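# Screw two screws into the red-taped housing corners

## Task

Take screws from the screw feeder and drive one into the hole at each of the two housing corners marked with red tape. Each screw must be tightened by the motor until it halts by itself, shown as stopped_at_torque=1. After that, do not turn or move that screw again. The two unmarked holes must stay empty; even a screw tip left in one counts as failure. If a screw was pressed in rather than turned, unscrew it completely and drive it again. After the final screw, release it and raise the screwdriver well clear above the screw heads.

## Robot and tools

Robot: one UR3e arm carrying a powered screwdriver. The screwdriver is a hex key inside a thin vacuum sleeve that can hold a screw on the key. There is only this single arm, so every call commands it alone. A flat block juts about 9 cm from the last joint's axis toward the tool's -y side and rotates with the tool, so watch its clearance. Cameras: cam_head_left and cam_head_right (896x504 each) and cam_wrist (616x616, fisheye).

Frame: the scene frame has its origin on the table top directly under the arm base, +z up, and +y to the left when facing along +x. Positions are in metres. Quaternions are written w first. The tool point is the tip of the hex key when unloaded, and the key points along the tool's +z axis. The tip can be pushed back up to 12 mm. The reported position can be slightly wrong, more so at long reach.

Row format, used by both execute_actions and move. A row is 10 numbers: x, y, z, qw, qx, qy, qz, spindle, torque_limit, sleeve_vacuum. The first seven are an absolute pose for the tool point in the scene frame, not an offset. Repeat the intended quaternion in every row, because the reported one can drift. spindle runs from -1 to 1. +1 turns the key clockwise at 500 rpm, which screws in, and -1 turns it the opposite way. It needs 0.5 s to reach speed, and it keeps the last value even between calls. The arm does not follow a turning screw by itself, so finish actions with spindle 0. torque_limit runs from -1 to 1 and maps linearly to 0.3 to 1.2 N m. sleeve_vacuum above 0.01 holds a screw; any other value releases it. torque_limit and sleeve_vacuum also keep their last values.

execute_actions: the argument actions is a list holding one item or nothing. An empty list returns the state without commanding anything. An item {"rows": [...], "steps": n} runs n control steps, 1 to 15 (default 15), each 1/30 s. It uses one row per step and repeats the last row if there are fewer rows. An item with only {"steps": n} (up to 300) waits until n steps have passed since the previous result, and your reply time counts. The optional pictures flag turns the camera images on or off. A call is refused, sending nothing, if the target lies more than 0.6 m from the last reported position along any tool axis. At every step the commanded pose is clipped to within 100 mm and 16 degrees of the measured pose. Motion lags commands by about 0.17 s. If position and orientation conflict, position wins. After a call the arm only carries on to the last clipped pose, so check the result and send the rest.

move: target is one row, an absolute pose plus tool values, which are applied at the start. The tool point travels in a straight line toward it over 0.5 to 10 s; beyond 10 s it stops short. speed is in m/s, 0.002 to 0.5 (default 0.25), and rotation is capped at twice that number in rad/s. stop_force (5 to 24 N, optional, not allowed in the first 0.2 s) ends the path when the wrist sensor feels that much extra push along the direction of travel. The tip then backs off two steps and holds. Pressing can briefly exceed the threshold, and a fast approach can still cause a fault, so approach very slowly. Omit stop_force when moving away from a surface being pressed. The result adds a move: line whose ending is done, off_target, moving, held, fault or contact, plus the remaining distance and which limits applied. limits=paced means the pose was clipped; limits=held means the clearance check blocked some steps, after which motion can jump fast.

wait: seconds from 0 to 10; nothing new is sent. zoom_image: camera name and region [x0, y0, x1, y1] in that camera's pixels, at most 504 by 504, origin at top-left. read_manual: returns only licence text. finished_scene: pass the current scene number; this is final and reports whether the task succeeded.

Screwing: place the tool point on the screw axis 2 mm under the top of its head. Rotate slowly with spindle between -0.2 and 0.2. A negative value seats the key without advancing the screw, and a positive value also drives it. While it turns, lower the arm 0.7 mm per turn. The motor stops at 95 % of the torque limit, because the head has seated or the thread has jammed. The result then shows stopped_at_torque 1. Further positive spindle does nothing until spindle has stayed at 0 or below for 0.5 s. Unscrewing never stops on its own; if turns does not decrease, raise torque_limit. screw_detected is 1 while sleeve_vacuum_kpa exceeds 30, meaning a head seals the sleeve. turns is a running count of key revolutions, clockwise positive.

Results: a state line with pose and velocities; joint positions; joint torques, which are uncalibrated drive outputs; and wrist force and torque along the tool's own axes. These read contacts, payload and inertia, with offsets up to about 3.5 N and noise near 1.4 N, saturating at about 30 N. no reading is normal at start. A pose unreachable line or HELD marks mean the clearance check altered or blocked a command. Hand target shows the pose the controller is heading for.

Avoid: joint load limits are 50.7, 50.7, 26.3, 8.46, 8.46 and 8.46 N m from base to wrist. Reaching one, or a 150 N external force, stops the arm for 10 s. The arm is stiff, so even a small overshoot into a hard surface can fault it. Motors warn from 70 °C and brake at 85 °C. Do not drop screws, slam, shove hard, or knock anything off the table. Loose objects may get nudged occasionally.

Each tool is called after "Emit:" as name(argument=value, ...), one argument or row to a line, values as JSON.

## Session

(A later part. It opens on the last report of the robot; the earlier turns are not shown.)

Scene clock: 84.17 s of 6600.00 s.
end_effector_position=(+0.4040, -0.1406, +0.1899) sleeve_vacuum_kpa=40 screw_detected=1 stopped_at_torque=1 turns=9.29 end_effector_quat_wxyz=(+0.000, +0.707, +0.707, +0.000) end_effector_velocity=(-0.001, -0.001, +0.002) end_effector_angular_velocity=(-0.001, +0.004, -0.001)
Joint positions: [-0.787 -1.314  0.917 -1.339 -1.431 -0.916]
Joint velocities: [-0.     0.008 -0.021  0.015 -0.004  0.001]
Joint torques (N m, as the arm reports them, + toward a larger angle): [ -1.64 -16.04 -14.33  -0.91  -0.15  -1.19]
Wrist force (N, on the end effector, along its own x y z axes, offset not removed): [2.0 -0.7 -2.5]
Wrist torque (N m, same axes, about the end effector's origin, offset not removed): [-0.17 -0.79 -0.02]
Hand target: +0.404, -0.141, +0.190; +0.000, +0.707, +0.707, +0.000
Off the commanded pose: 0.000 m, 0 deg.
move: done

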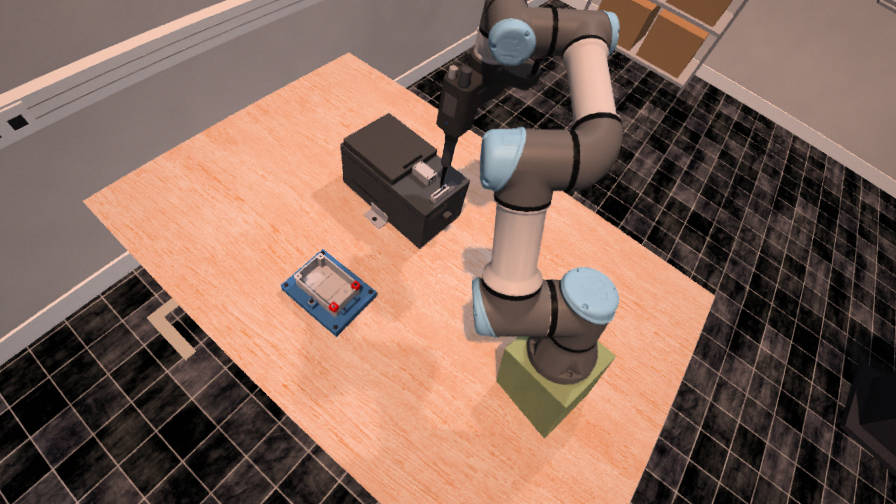

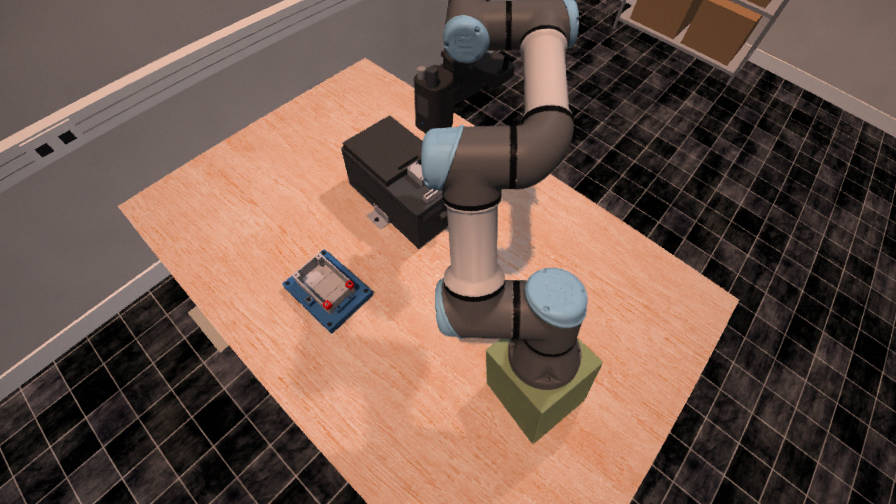

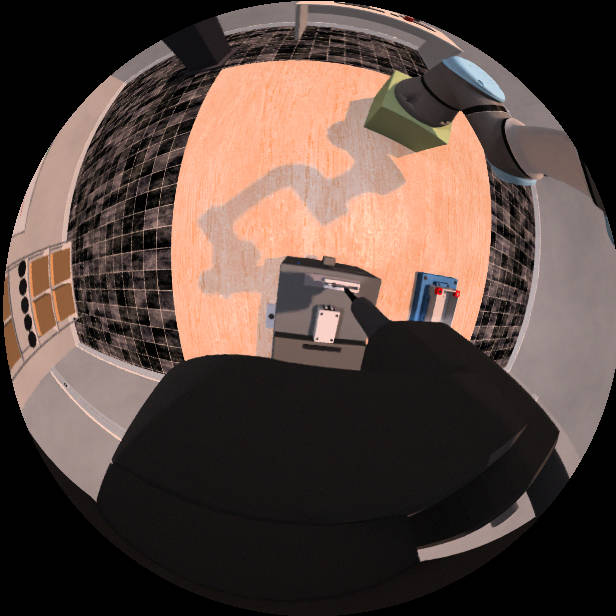

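Emit:
move(
  target=[0.414,0.185,0.105,0,0.7071,0.7071,0,0,0,1],
  speed=0.18,
)

Emit:
move(
  target=[0.414,0.185,0.09,0,0.7071,0.7071,0,0,0,1],
  speed=0.04,
)

Emit:
zoom_image(
  camera="cam_wrist",
  region=[334,276,358,300],
)

Emit:
zoom_image(
  camera="cam_head_left",
  region=[314,280,354,320],
)

Scene clock: 91.33 s of 6600.00 s.
end_effector_position=(+0.4137, +0.1845, +0.1050) sleeve_vacuum_kpa=40 screw_detected=1 stopped_at_torque=1 turns=9.29 end_effector_quat_wxyz=(-0.000, +0.707, +0.707, -0.000) end_effector_velocity=(-0.000, +0.001, -0.001) end_effector_angular_velocity=(-0.002, +0.003, -0.000)
Joint positions: [ 0.123 -1.398  1.501 -1.885 -1.614 -0.022]
Joint velocities: [ 0.005  0.007 -0.008  0.004 -0.003  0.006]
Joint torques (N m, as the arm reports them, + toward a larger angle): [  5.58 -16.43 -14.79  -1.5    0.13   1.14]
Wrist force (N, on the end effector, along its own x y z axes, offset not removed): [2.0 0.2 -2.0]
Wrist torque (N m, same axes, about the end effector's origin, offset not removed): [0.09 -0.71 -0.09]
Hand target: +0.414, +0.185, +0.105; -0.000, +0.707, +0.707, -0.000
Off the commanded pose: 0.001 m, 0 deg.
After step 90, 1.77 s passed at rest.
move: done

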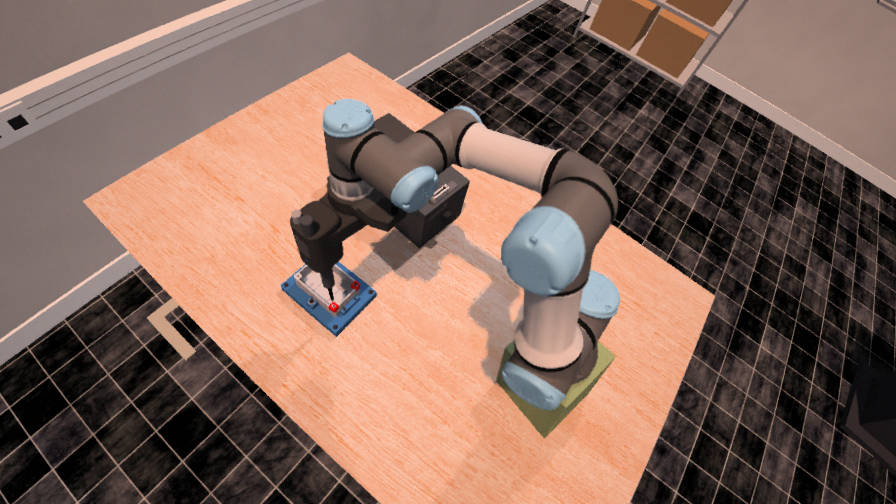

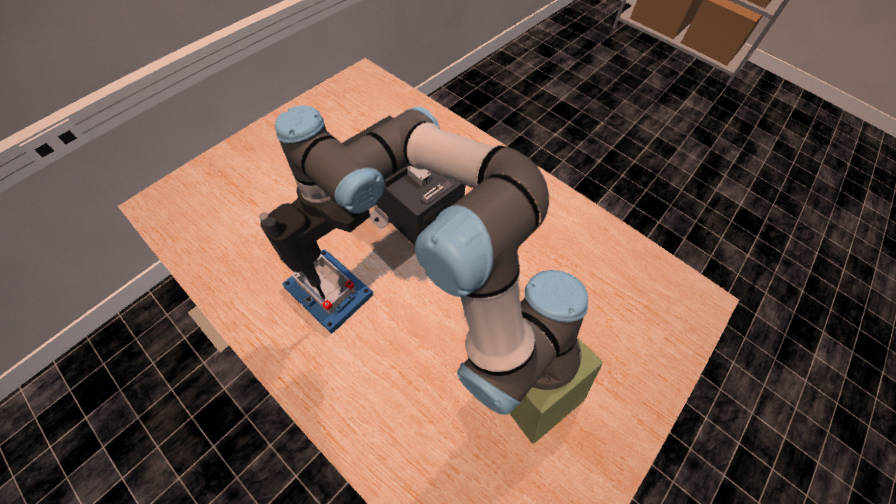

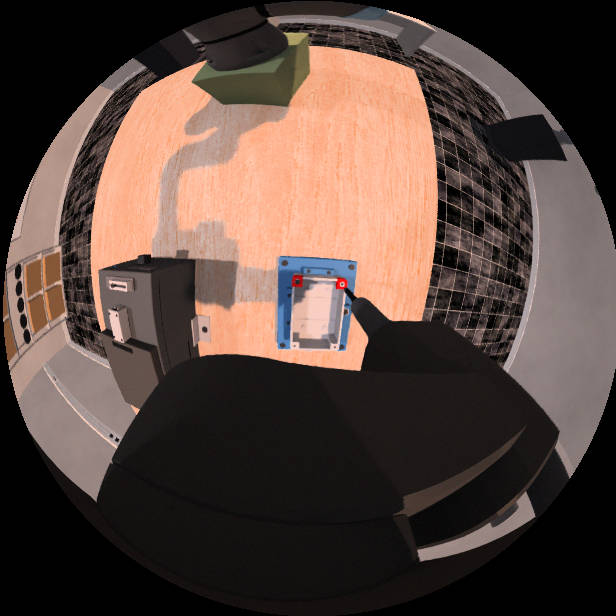

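Scene clock: 92.13 s of 6600.00 s.
end_effector_position=(+0.4140, +0.1850, +0.0901) sleeve_vacuum_kpa=40 screw_detected=1 stopped_at_torque=1 turns=9.29 end_effector_quat_wxyz=(-0.000, +0.707, +0.707, -0.000) end_effector_velocity=(+0.001, +0.000, -0.001) end_effector_angular_velocity=(-0.000, -0.002, +0.000)
Joint positions: [ 0.122 -1.377  1.544 -1.95  -1.614 -0.022]
Joint velocities: [ 0.001  0.002  0.004 -0.008 -0.     0.001]
Joint torques (N m, as the arm reports them, + toward a larger angle): [  0.31 -15.72  -9.86  -3.42   1.61  -1.23]
Wrist force (N, on the end effector, along its own x y z axes, offset not removed): [2.0 0.3 0.2]
Wrist torque (N m, same axes, about the end effector's origin, offset not removed): [0.03 -0.50 -0.11]
Hand target: +0.414, +0.185, +0.090; -0.000, +0.707, +0.707, -0.000
Off the commanded pose: 0.000 m, 0 deg.
move: done

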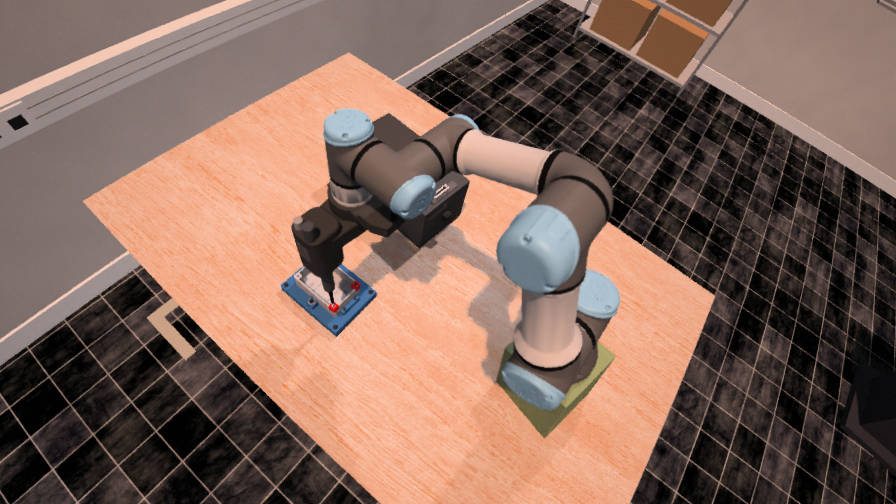

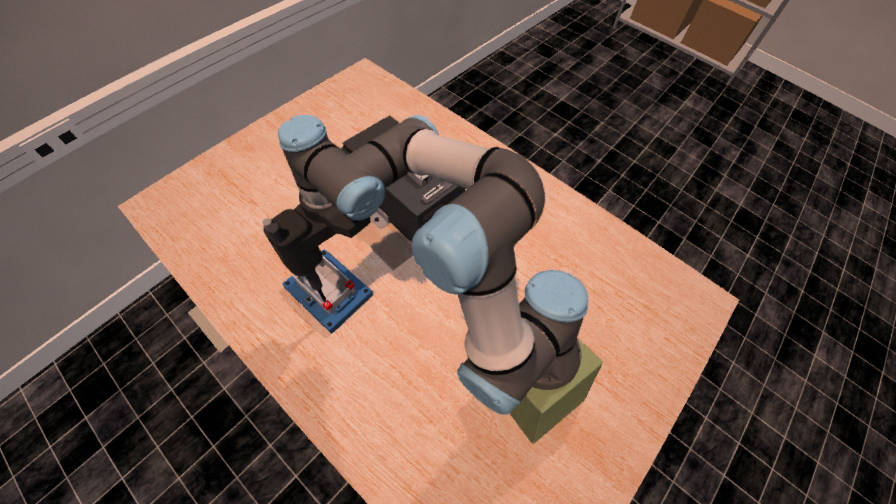

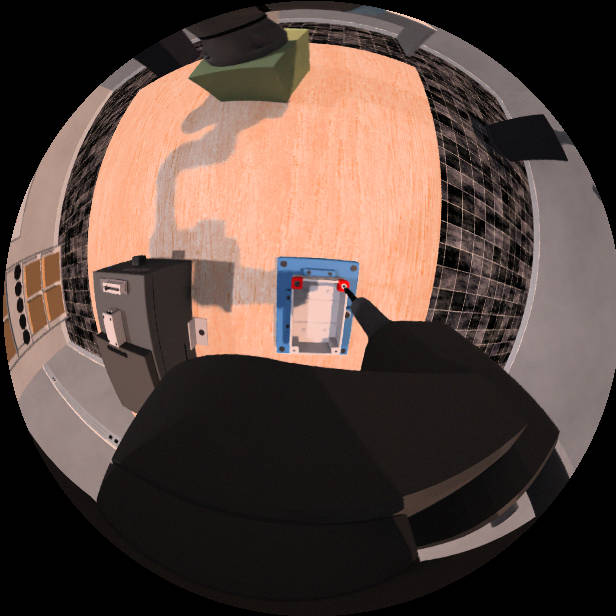

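Region (334, 276, 358, 300) of cam_wrist's 616x616 image, scaled by 21.000, with more detail than that image has.

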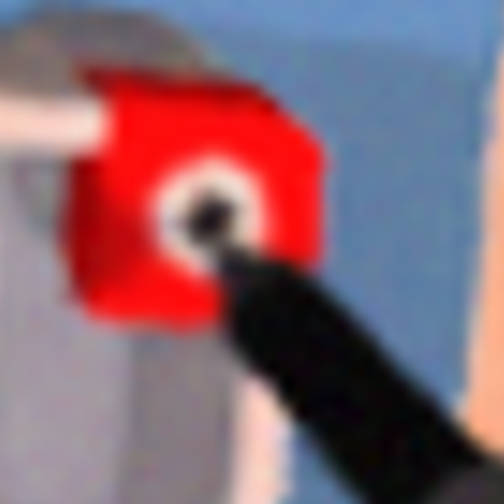

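Region (314, 280, 354, 320) of cam_head_left's 896x504 image, scaled by 12.600, with more detail than that image has.

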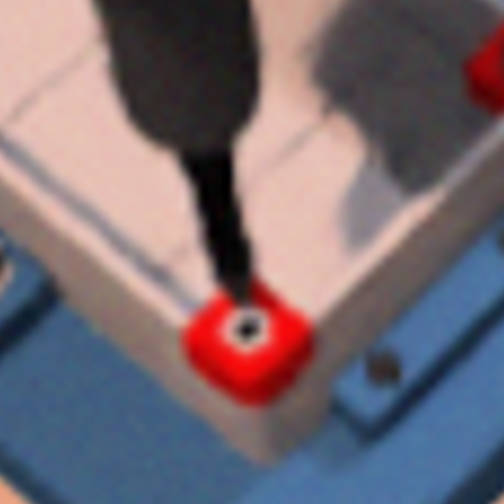

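Emit:
move(
  target=[0.4131,0.1854,0.09,0,0.7071,0.7071,0,0,0,1],
  speed=0.01,
)

Emit:
zoom_image(
  camera="cam_wrist",
  region=[334,276,358,300],
)

Emit:
zoom_image(
  camera="cam_head_left",
  region=[314,280,354,320],
)

Scene clock: 95.13 s of 6600.00 s.
end_effector_position=(+0.4131, +0.1854, +0.0900) sleeve_vacuum_kpa=40 screw_detected=1 stopped_at_torque=1 turns=9.29 end_effector_quat_wxyz=(-0.000, +0.707, +0.707, +0.000) end_effector_velocity=(-0.001, -0.000, -0.000) end_effector_angular_velocity=(-0.001, +0.001, -0.000)
Joint positions: [ 0.123 -1.38   1.549 -1.952 -1.614 -0.021]
Joint velocities: [ 0.001 -0.001  0.003 -0.001 -0.001  0.001]
Joint torques (N m, as the arm reports them, + toward a larger angle): [  5.78 -21.2   -9.77  -3.35   0.18   1.12]
Wrist force (N, on the end effector, along its own x y z axes, offset not removed): [2.3 -0.8 -0.7]
Wrist torque (N m, same axes, about the end effector's origin, offset not removed): [-0.22 -0.77 -0.03]
Hand target: +0.413, +0.185, +0.090; -0.000, +0.707, +0.707, -0.000
Off the commanded pose: 0.000 m, 0 deg.
move: done

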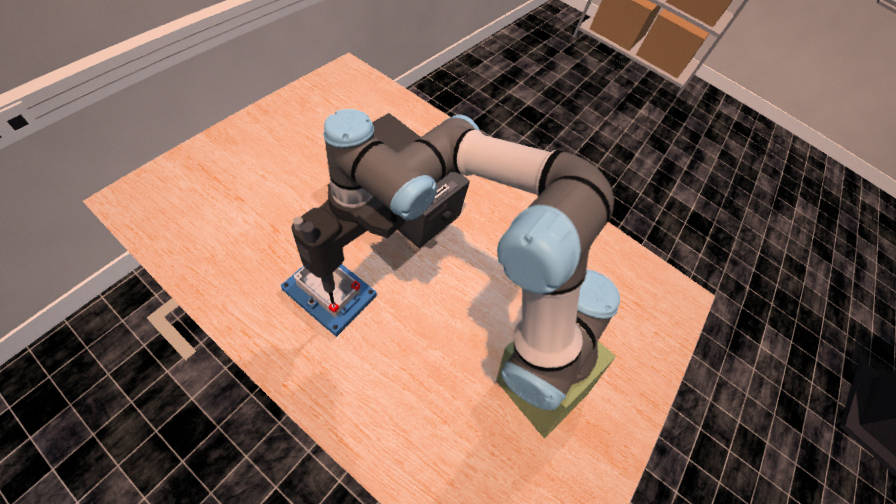

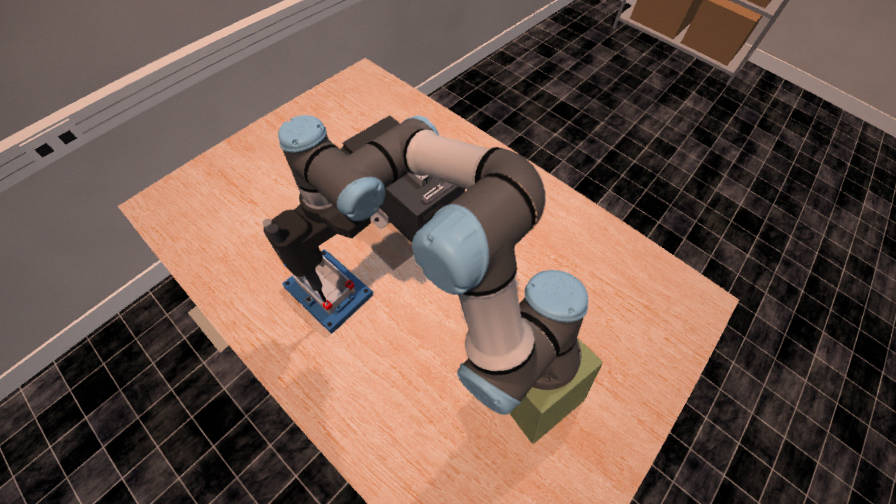

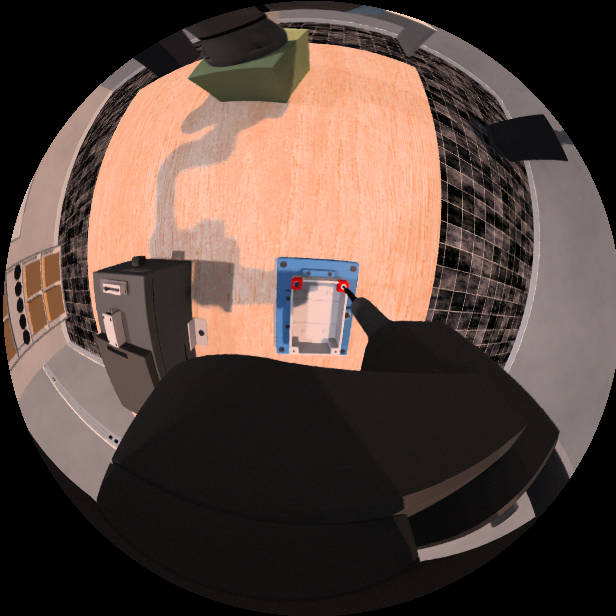

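Region (334, 276, 358, 300) of cam_wrist's 616x616 image, scaled by 21.000, with more detail than that image has.

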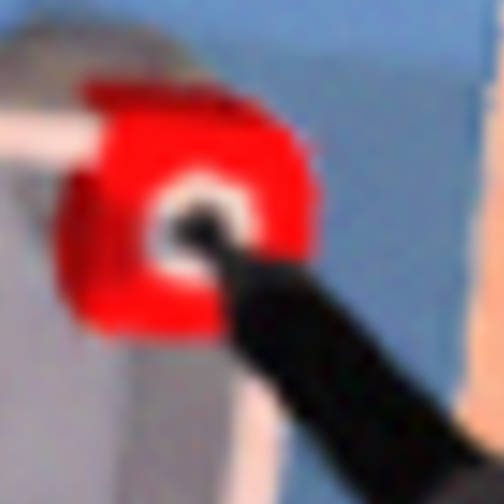

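Region (314, 280, 354, 320) of cam_head_left's 896x504 image, scaled by 12.600, with more detail than that image has.

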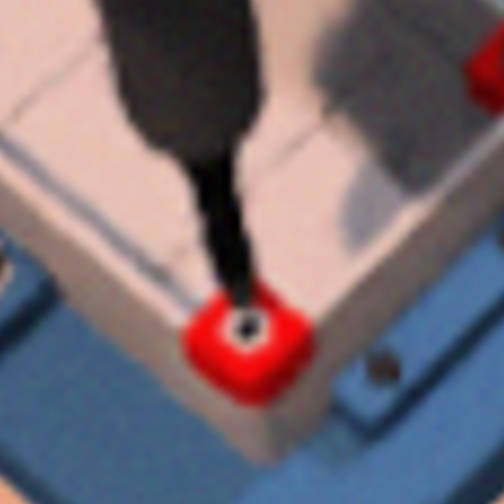

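Aligned (≈200,230). Inserting.

Emit:
move(
  target=[0.4131,0.1853,0.077,0,0.7071,0.7071,0,0,0,1],
  speed=0.008,
  stop_force=7,
)

Emit:
execute_actions(
  actions=[
    {"rows":[[0.4131,0.1853,0.077,0,0.7071,0.7071,0,0.2,0,1]],"steps":15},
  ],
  pictures=false,
)

Emit:
execute_actions(
  actions=[
    {"rows":[[0.4131,0.1853,0.0767,0,0.7071,0.7071,0,0.2,0,1]],"steps":15},
  ],
  pictures=false,
)

Emit:
move(
  target=[0.4131,0.1853,0.068,0,0.7071,0.7071,0,0.5,0,1],
  speed=0.0031,
  stop_force=8,
)

Scene clock: 101.40 s of 6600.00 s.
end_effector_position=(+0.4131, +0.1853, +0.0771) sleeve_vacuum_kpa=40 screw_detected=1 stopped_at_torque=1 turns=9.29 end_effector_quat_wxyz=(-0.000, +0.707, +0.707, +0.000) end_effector_velocity=(-0.000, +0.001, -0.001) end_effector_angular_velocity=(+0.001, -0.000, +0.000)
Joint positions: [ 0.121 -1.36   1.584 -2.007 -1.614 -0.023]
Joint velocities: [ 0.001  0.002  0.003 -0.005  0.001  0.   ]
Joint torques (N m, as the arm reports them, + toward a larger angle): [ -0.46 -15.28  -8.07  -3.1    0.94  -1.2 ]
Wrist force (N, on the end effector, along its own x y z axes, offset not removed): [1.7 -0.3 -7.1]
Wrist torque (N m, same axes, about the end effector's origin, offset not removed): [-0.05 -0.58 0.02]
Hand target: +0.413, +0.185, +0.077; -0.000, +0.707, +0.707, -0.000
Off the commanded pose: 0.000 m, 0 deg.
After step 90, 1.43 s passed at rest.
move: done

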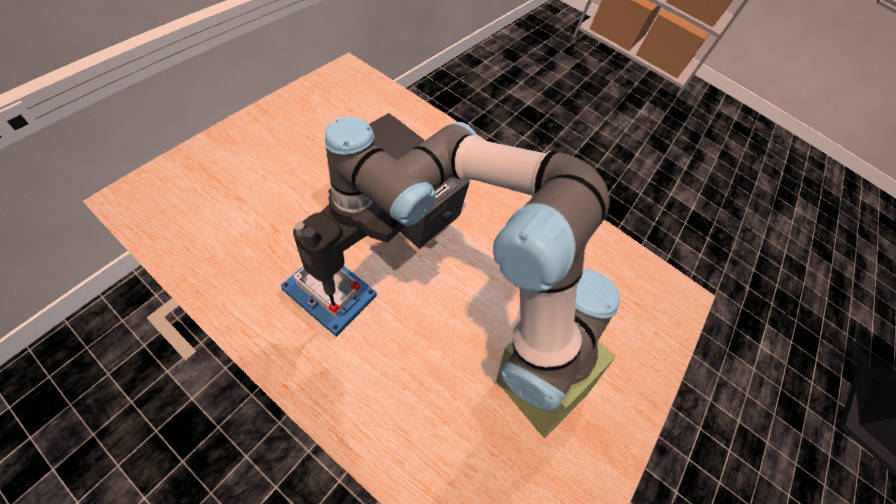

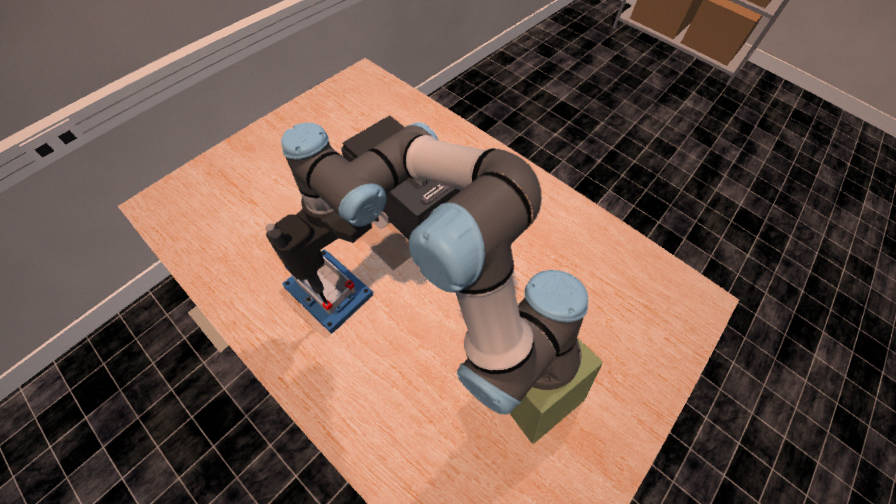

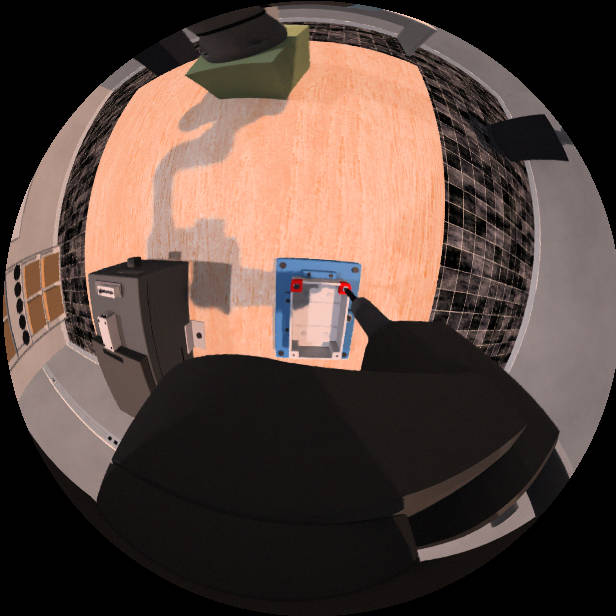

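Scene clock: 101.90 s of 6600.00 s.
end_effector_position=(+0.4131, +0.1853, +0.0770) sleeve_vacuum_kpa=40 screw_detected=1 stopped_at_torque=0 turns=10.07 end_effector_quat_wxyz=(-0.000, +0.707, +0.707, +0.000) end_effector_velocity=(+0.000, -0.001, -0.000) end_effector_angular_velocity=(-0.001, +0.000, -0.001)
Joint positions: [ 0.121 -1.359  1.585 -2.008 -1.614 -0.023]
Joint velocities: [-0.001 -0.     0.     0.    -0.     0.   ]
Joint torques (N m, as the arm reports them, + toward a larger angle): [ -0.25 -14.94  -8.72  -3.16   0.15  -1.12]
Wrist force (N, on the end effector, along its own x y z axes, offset not removed): [2.1 -0.5 -3.9]
Wrist torque (N m, same axes, about the end effector's origin, offset not removed): [-0.06 -0.46 -0.08]
Hand target: +0.413, +0.185, +0.077; -0.000, +0.707, +0.707, +0.000
Off the commanded pose: 0.000 m, 0 deg.
Steps of this call (steps 1 to 15: all 15 steps of this action). Readings (end_effector_position | what the end effector reports):
1: (+0.4131, +0.1853, +0.0771) | sleeve_vacuum_kpa=40 screw_detected=1 stopped_at_torque=0 turns=9.31
2: (+0.4131, +0.1853, +0.0771) | sleeve_vacuum_kpa=40 screw_detected=1 stopped_at_torque=0 turns=9.34
4: (+0.4131, +0.1853, +0.0770) | sleeve_vacuum_kpa=40 screw_detected=1 stopped_at_torque=0 turns=9.46
8: (+0.4131, +0.1853, +0.0770) | sleeve_vacuum_kpa=40 screw_detected=1 stopped_at_torque=0 turns=9.68
15: the state above

Scene clock: 102.40 s of 6600.00 s.
end_effector_position=(+0.4131, +0.1853, +0.0767) sleeve_vacuum_kpa=40 screw_detected=1 stopped_at_torque=0 turns=10.90 end_effector_quat_wxyz=(-0.000, +0.707, +0.707, +0.000) end_effector_velocity=(-0.001, +0.000, -0.000) end_effector_angular_velocity=(+0.000, +0.001, +0.001)
Joint positions: [ 0.121 -1.359  1.586 -2.009 -1.614 -0.023]
Joint velocities: [ 0.001  0.     0.001 -0.    -0.    -0.   ]
Joint torques (N m, as the arm reports them, + toward a larger angle): [ -0.43 -14.85  -8.42  -3.18  -0.35  -1.2 ]
Wrist force (N, on the end effector, along its own x y z axes, offset not removed): [2.2 1.0 -6.1]
Wrist torque (N m, same axes, about the end effector's origin, offset not removed): [0.38 -0.62 -0.14]
Hand target: +0.413, +0.185, +0.077; -0.000, +0.707, +0.707, -0.000
Off the commanded pose: 0.000 m, 0 deg.
Steps of this call (steps 1 to 15: all 15 steps of this action). Readings (end_effector_position | what the end effector reports):
1: (+0.4131, +0.1853, +0.0770) | sleeve_vacuum_kpa=40 screw_detected=1 stopped_at_torque=0 turns=10.12
2: (+0.4131, +0.1853, +0.0770) | sleeve_vacuum_kpa=40 screw_detected=1 stopped_at_torque=0 turns=10.18
4: (+0.4131, +0.1853, +0.0768) | sleeve_vacuum_kpa=40 screw_detected=1 stopped_at_torque=0 turns=10.29
8: (+0.4131, +0.1853, +0.0767) | sleeve_vacuum_kpa=40 screw_detected=1 stopped_at_torque=0 turns=10.51
15: the state above

Scene clock: 105.67 s of 6600.00 s.
end_effector_position=(+0.4131, +0.1853, +0.0680) sleeve_vacuum_kpa=40 screw_detected=1 stopped_at_torque=1 turns=22.76 end_effector_quat_wxyz=(-0.000, +0.707, +0.707, -0.000) end_effector_velocity=(+0.000, +0.000, -0.000) end_effector_angular_velocity=(+0.000, -0.000, +0.001)
Joint positions: [ 0.12  -1.344  1.607 -2.046 -1.614 -0.024]
Joint velocities: [ 0.     0.001  0.001 -0.002  0.    -0.001]
Joint torques (N m, as the arm reports them, + toward a larger angle): [ -0.97 -14.85  -8.33  -3.25   1.05   0.6 ]
Wrist force (N, on the end effector, along its own x y z axes, offset not removed): [2.9 -1.4 -6.2]
Wrist torque (N m, same axes, about the end effector's origin, offset not removed): [-0.13 -0.88 -0.01]
Hand target: +0.413, +0.185, +0.068; -0.000, +0.707, +0.707, -0.000
Off the commanded pose: 0.000 m, 0 deg.
move: done

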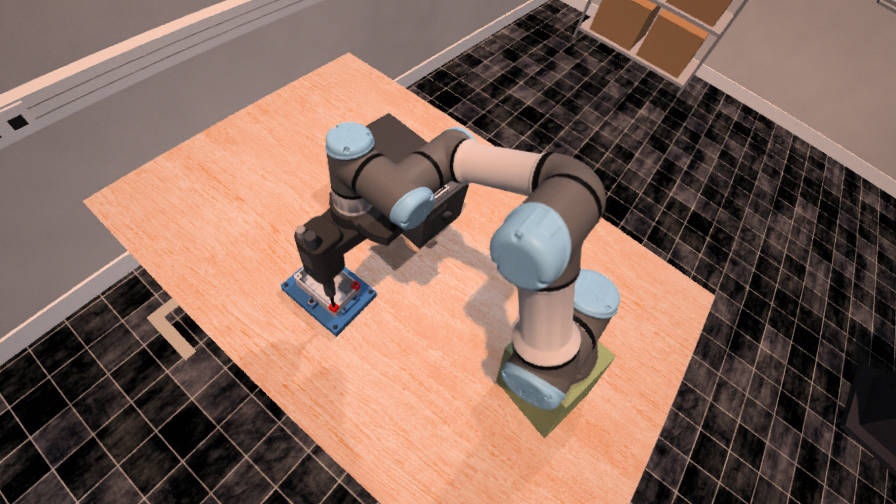

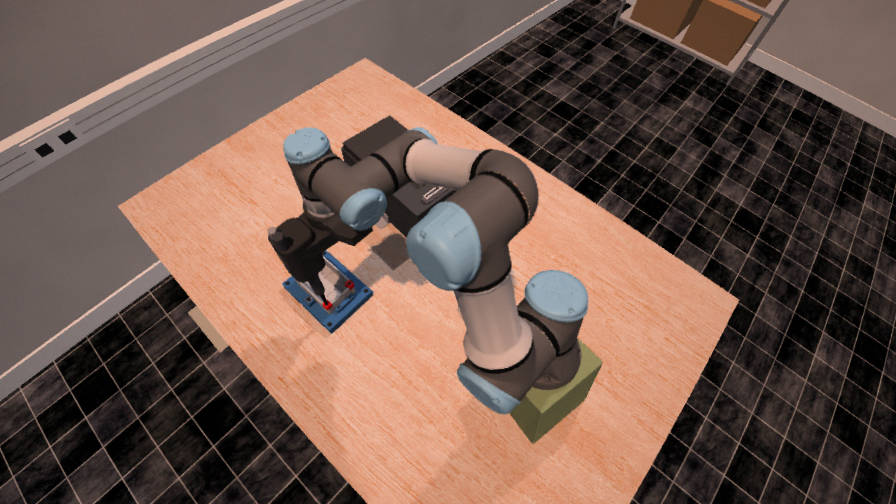

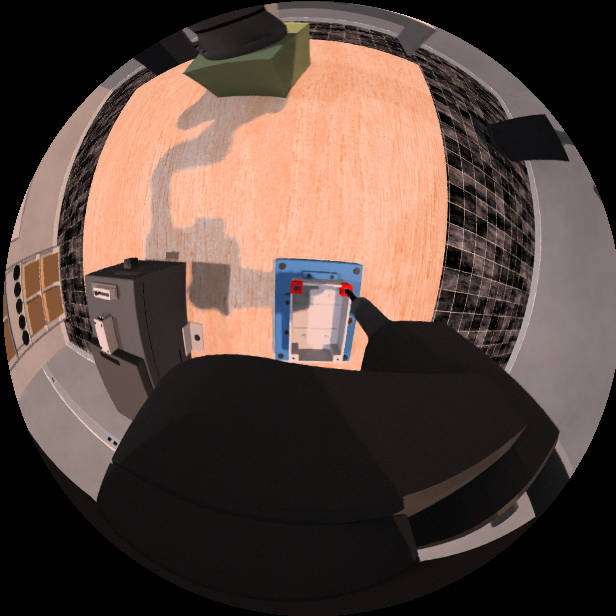

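Tight after 13.5 turns. Lifting off.

Emit:
move(
  target=[0.4131,0.1853,0.088,0,0.7071,0.7071,0,0,0,0],
  speed=0.04,
)

Emit:
move(
  target=[0.38,0.08,0.21,0,0.7071,0.7071,0,0,0,0],
  speed=0.18,
)

Emit:
zoom_image(
  camera="cam_head_left",
  region=[275,240,385,340],
)

Scene clock: 110.40 s of 6600.00 s.
end_effector_position=(+0.4131, +0.1853, +0.0878) sleeve_vacuum_kpa=0 screw_detected=0 stopped_at_torque=1 turns=22.76 end_effector_quat_wxyz=(+0.000, +0.707, +0.707, +0.000) end_effector_velocity=(+0.001, -0.000, +0.002) end_effector_angular_velocity=(-0.001, -0.001, +0.001)
Joint positions: [ 0.123 -1.377  1.556 -1.961 -1.614 -0.022]
Joint velocities: [ 0.001 -0.001 -0.009  0.01  -0.001 -0.   ]
Joint torques (N m, as the arm reports them, + toward a larger angle): [  6.32 -20.72 -14.68  -1.51   0.18   1.11]
Wrist force (N, on the end effector, along its own x y z axes, offset not removed): [1.7 -1.0 -2.5]
Wrist torque (N m, same axes, about the end effector's origin, offset not removed): [-0.25 -0.67 -0.01]
Hand target: +0.413, +0.185, +0.088; +0.000, +0.707, +0.707, +0.000
Off the commanded pose: 0.000 m, 0 deg.
After step 90, 0.90 s passed at rest.
move: done

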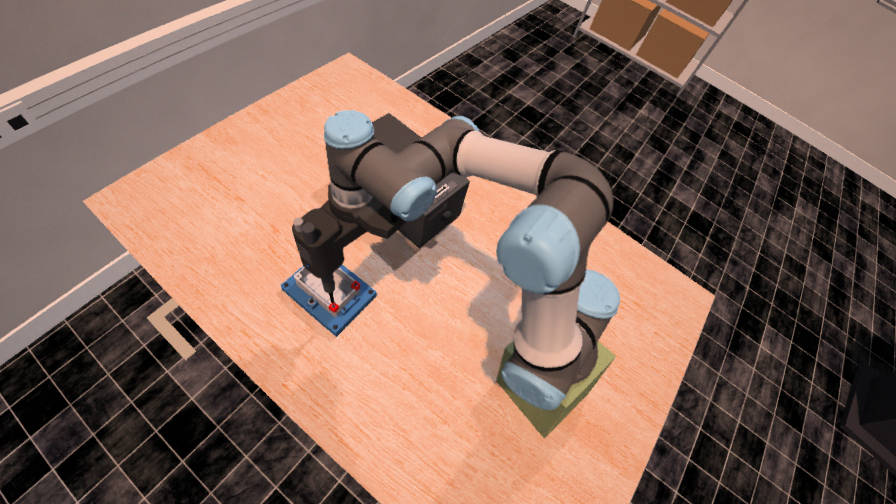

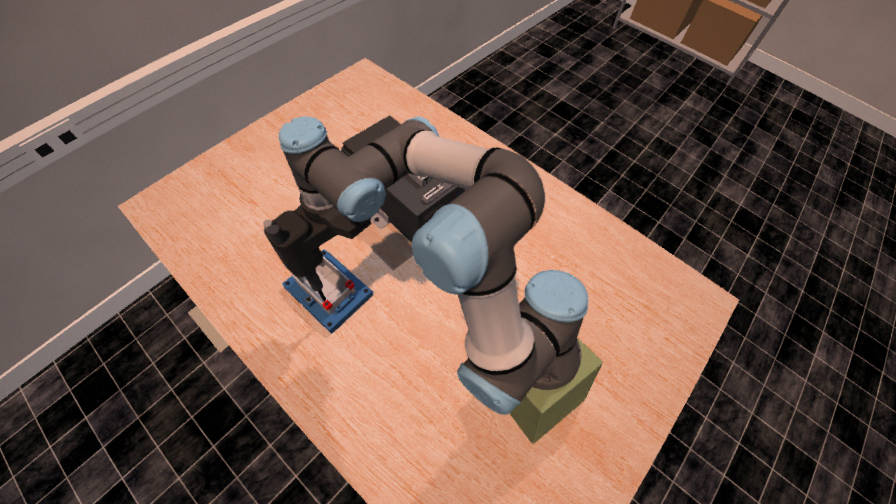

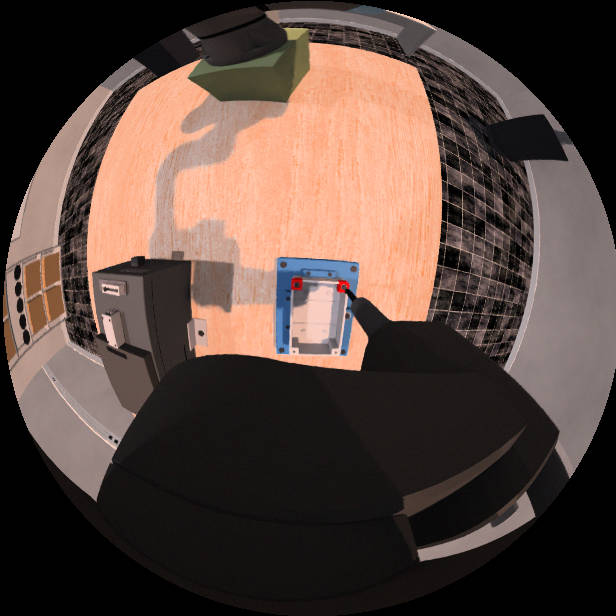

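Scene clock: 111.87 s of 6600.00 s.
end_effector_position=(+0.3801, +0.0803, +0.2098) sleeve_vacuum_kpa=0 screw_detected=0 stopped_at_torque=1 turns=22.76 end_effector_quat_wxyz=(+0.000, +0.707, +0.707, +0.000) end_effector_velocity=(-0.000, -0.001, +0.001) end_effector_angular_velocity=(+0.002, +0.003, +0.001)
Joint positions: [-0.247 -1.691  1.325 -1.418 -1.535 -0.383]
Joint velocities: [-0.004  0.004 -0.01   0.01   0.002 -0.006]
Joint torques (N m, as the arm reports them, + toward a larger angle): [ -0.57 -11.48 -15.07  -1.33   1.59  -1.13]
Wrist force (N, on the end effector, along its own x y z axes, offset not removed): [2.0 -1.5 -0.1]
Wrist torque (N m, same axes, about the end effector's origin, offset not removed): [-0.43 -0.68 0.06]
Hand target: +0.380, +0.080, +0.210; +0.000, +0.707, +0.707, +0.000
Off the commanded pose: 0.000 m, 0 deg.
move: done

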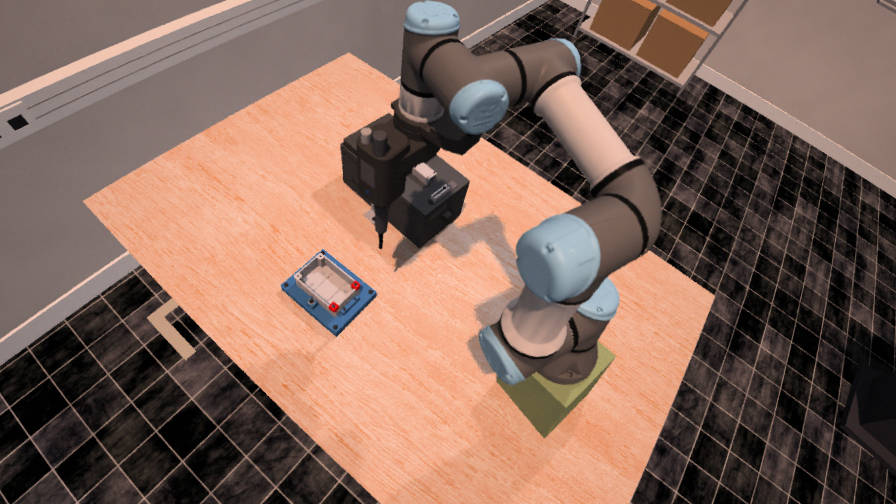

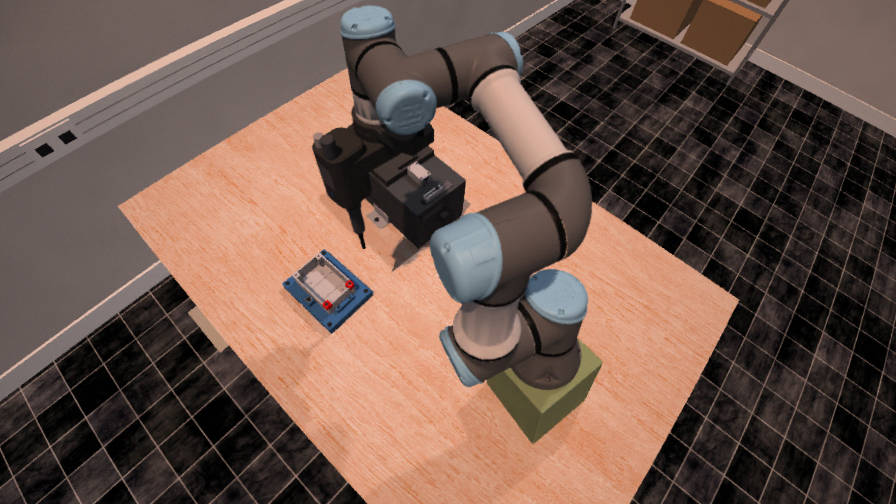

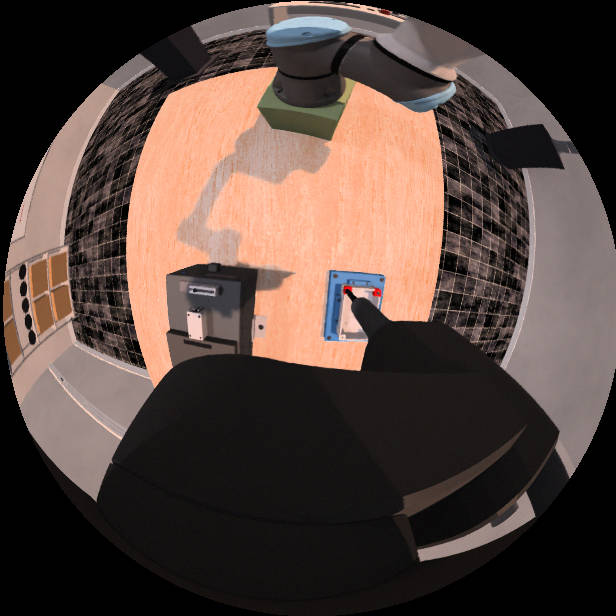

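Region (275, 240, 385, 340) of cam_head_left's 896x504 image, scaled by 4.582, with more detail than that image has; it fills the top 458 rows of this view, and the rest is white.

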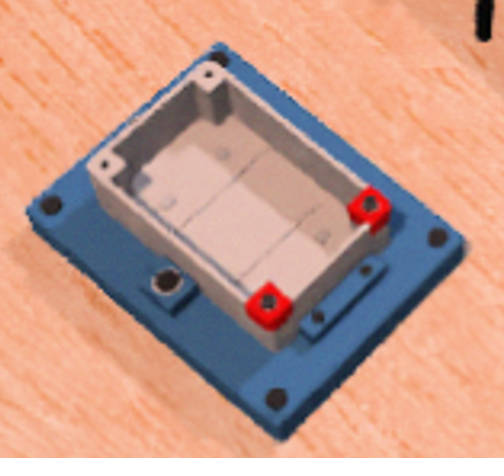

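Emit:
finished_scene(
  scene=2,
)

The scene is finished: the task was done.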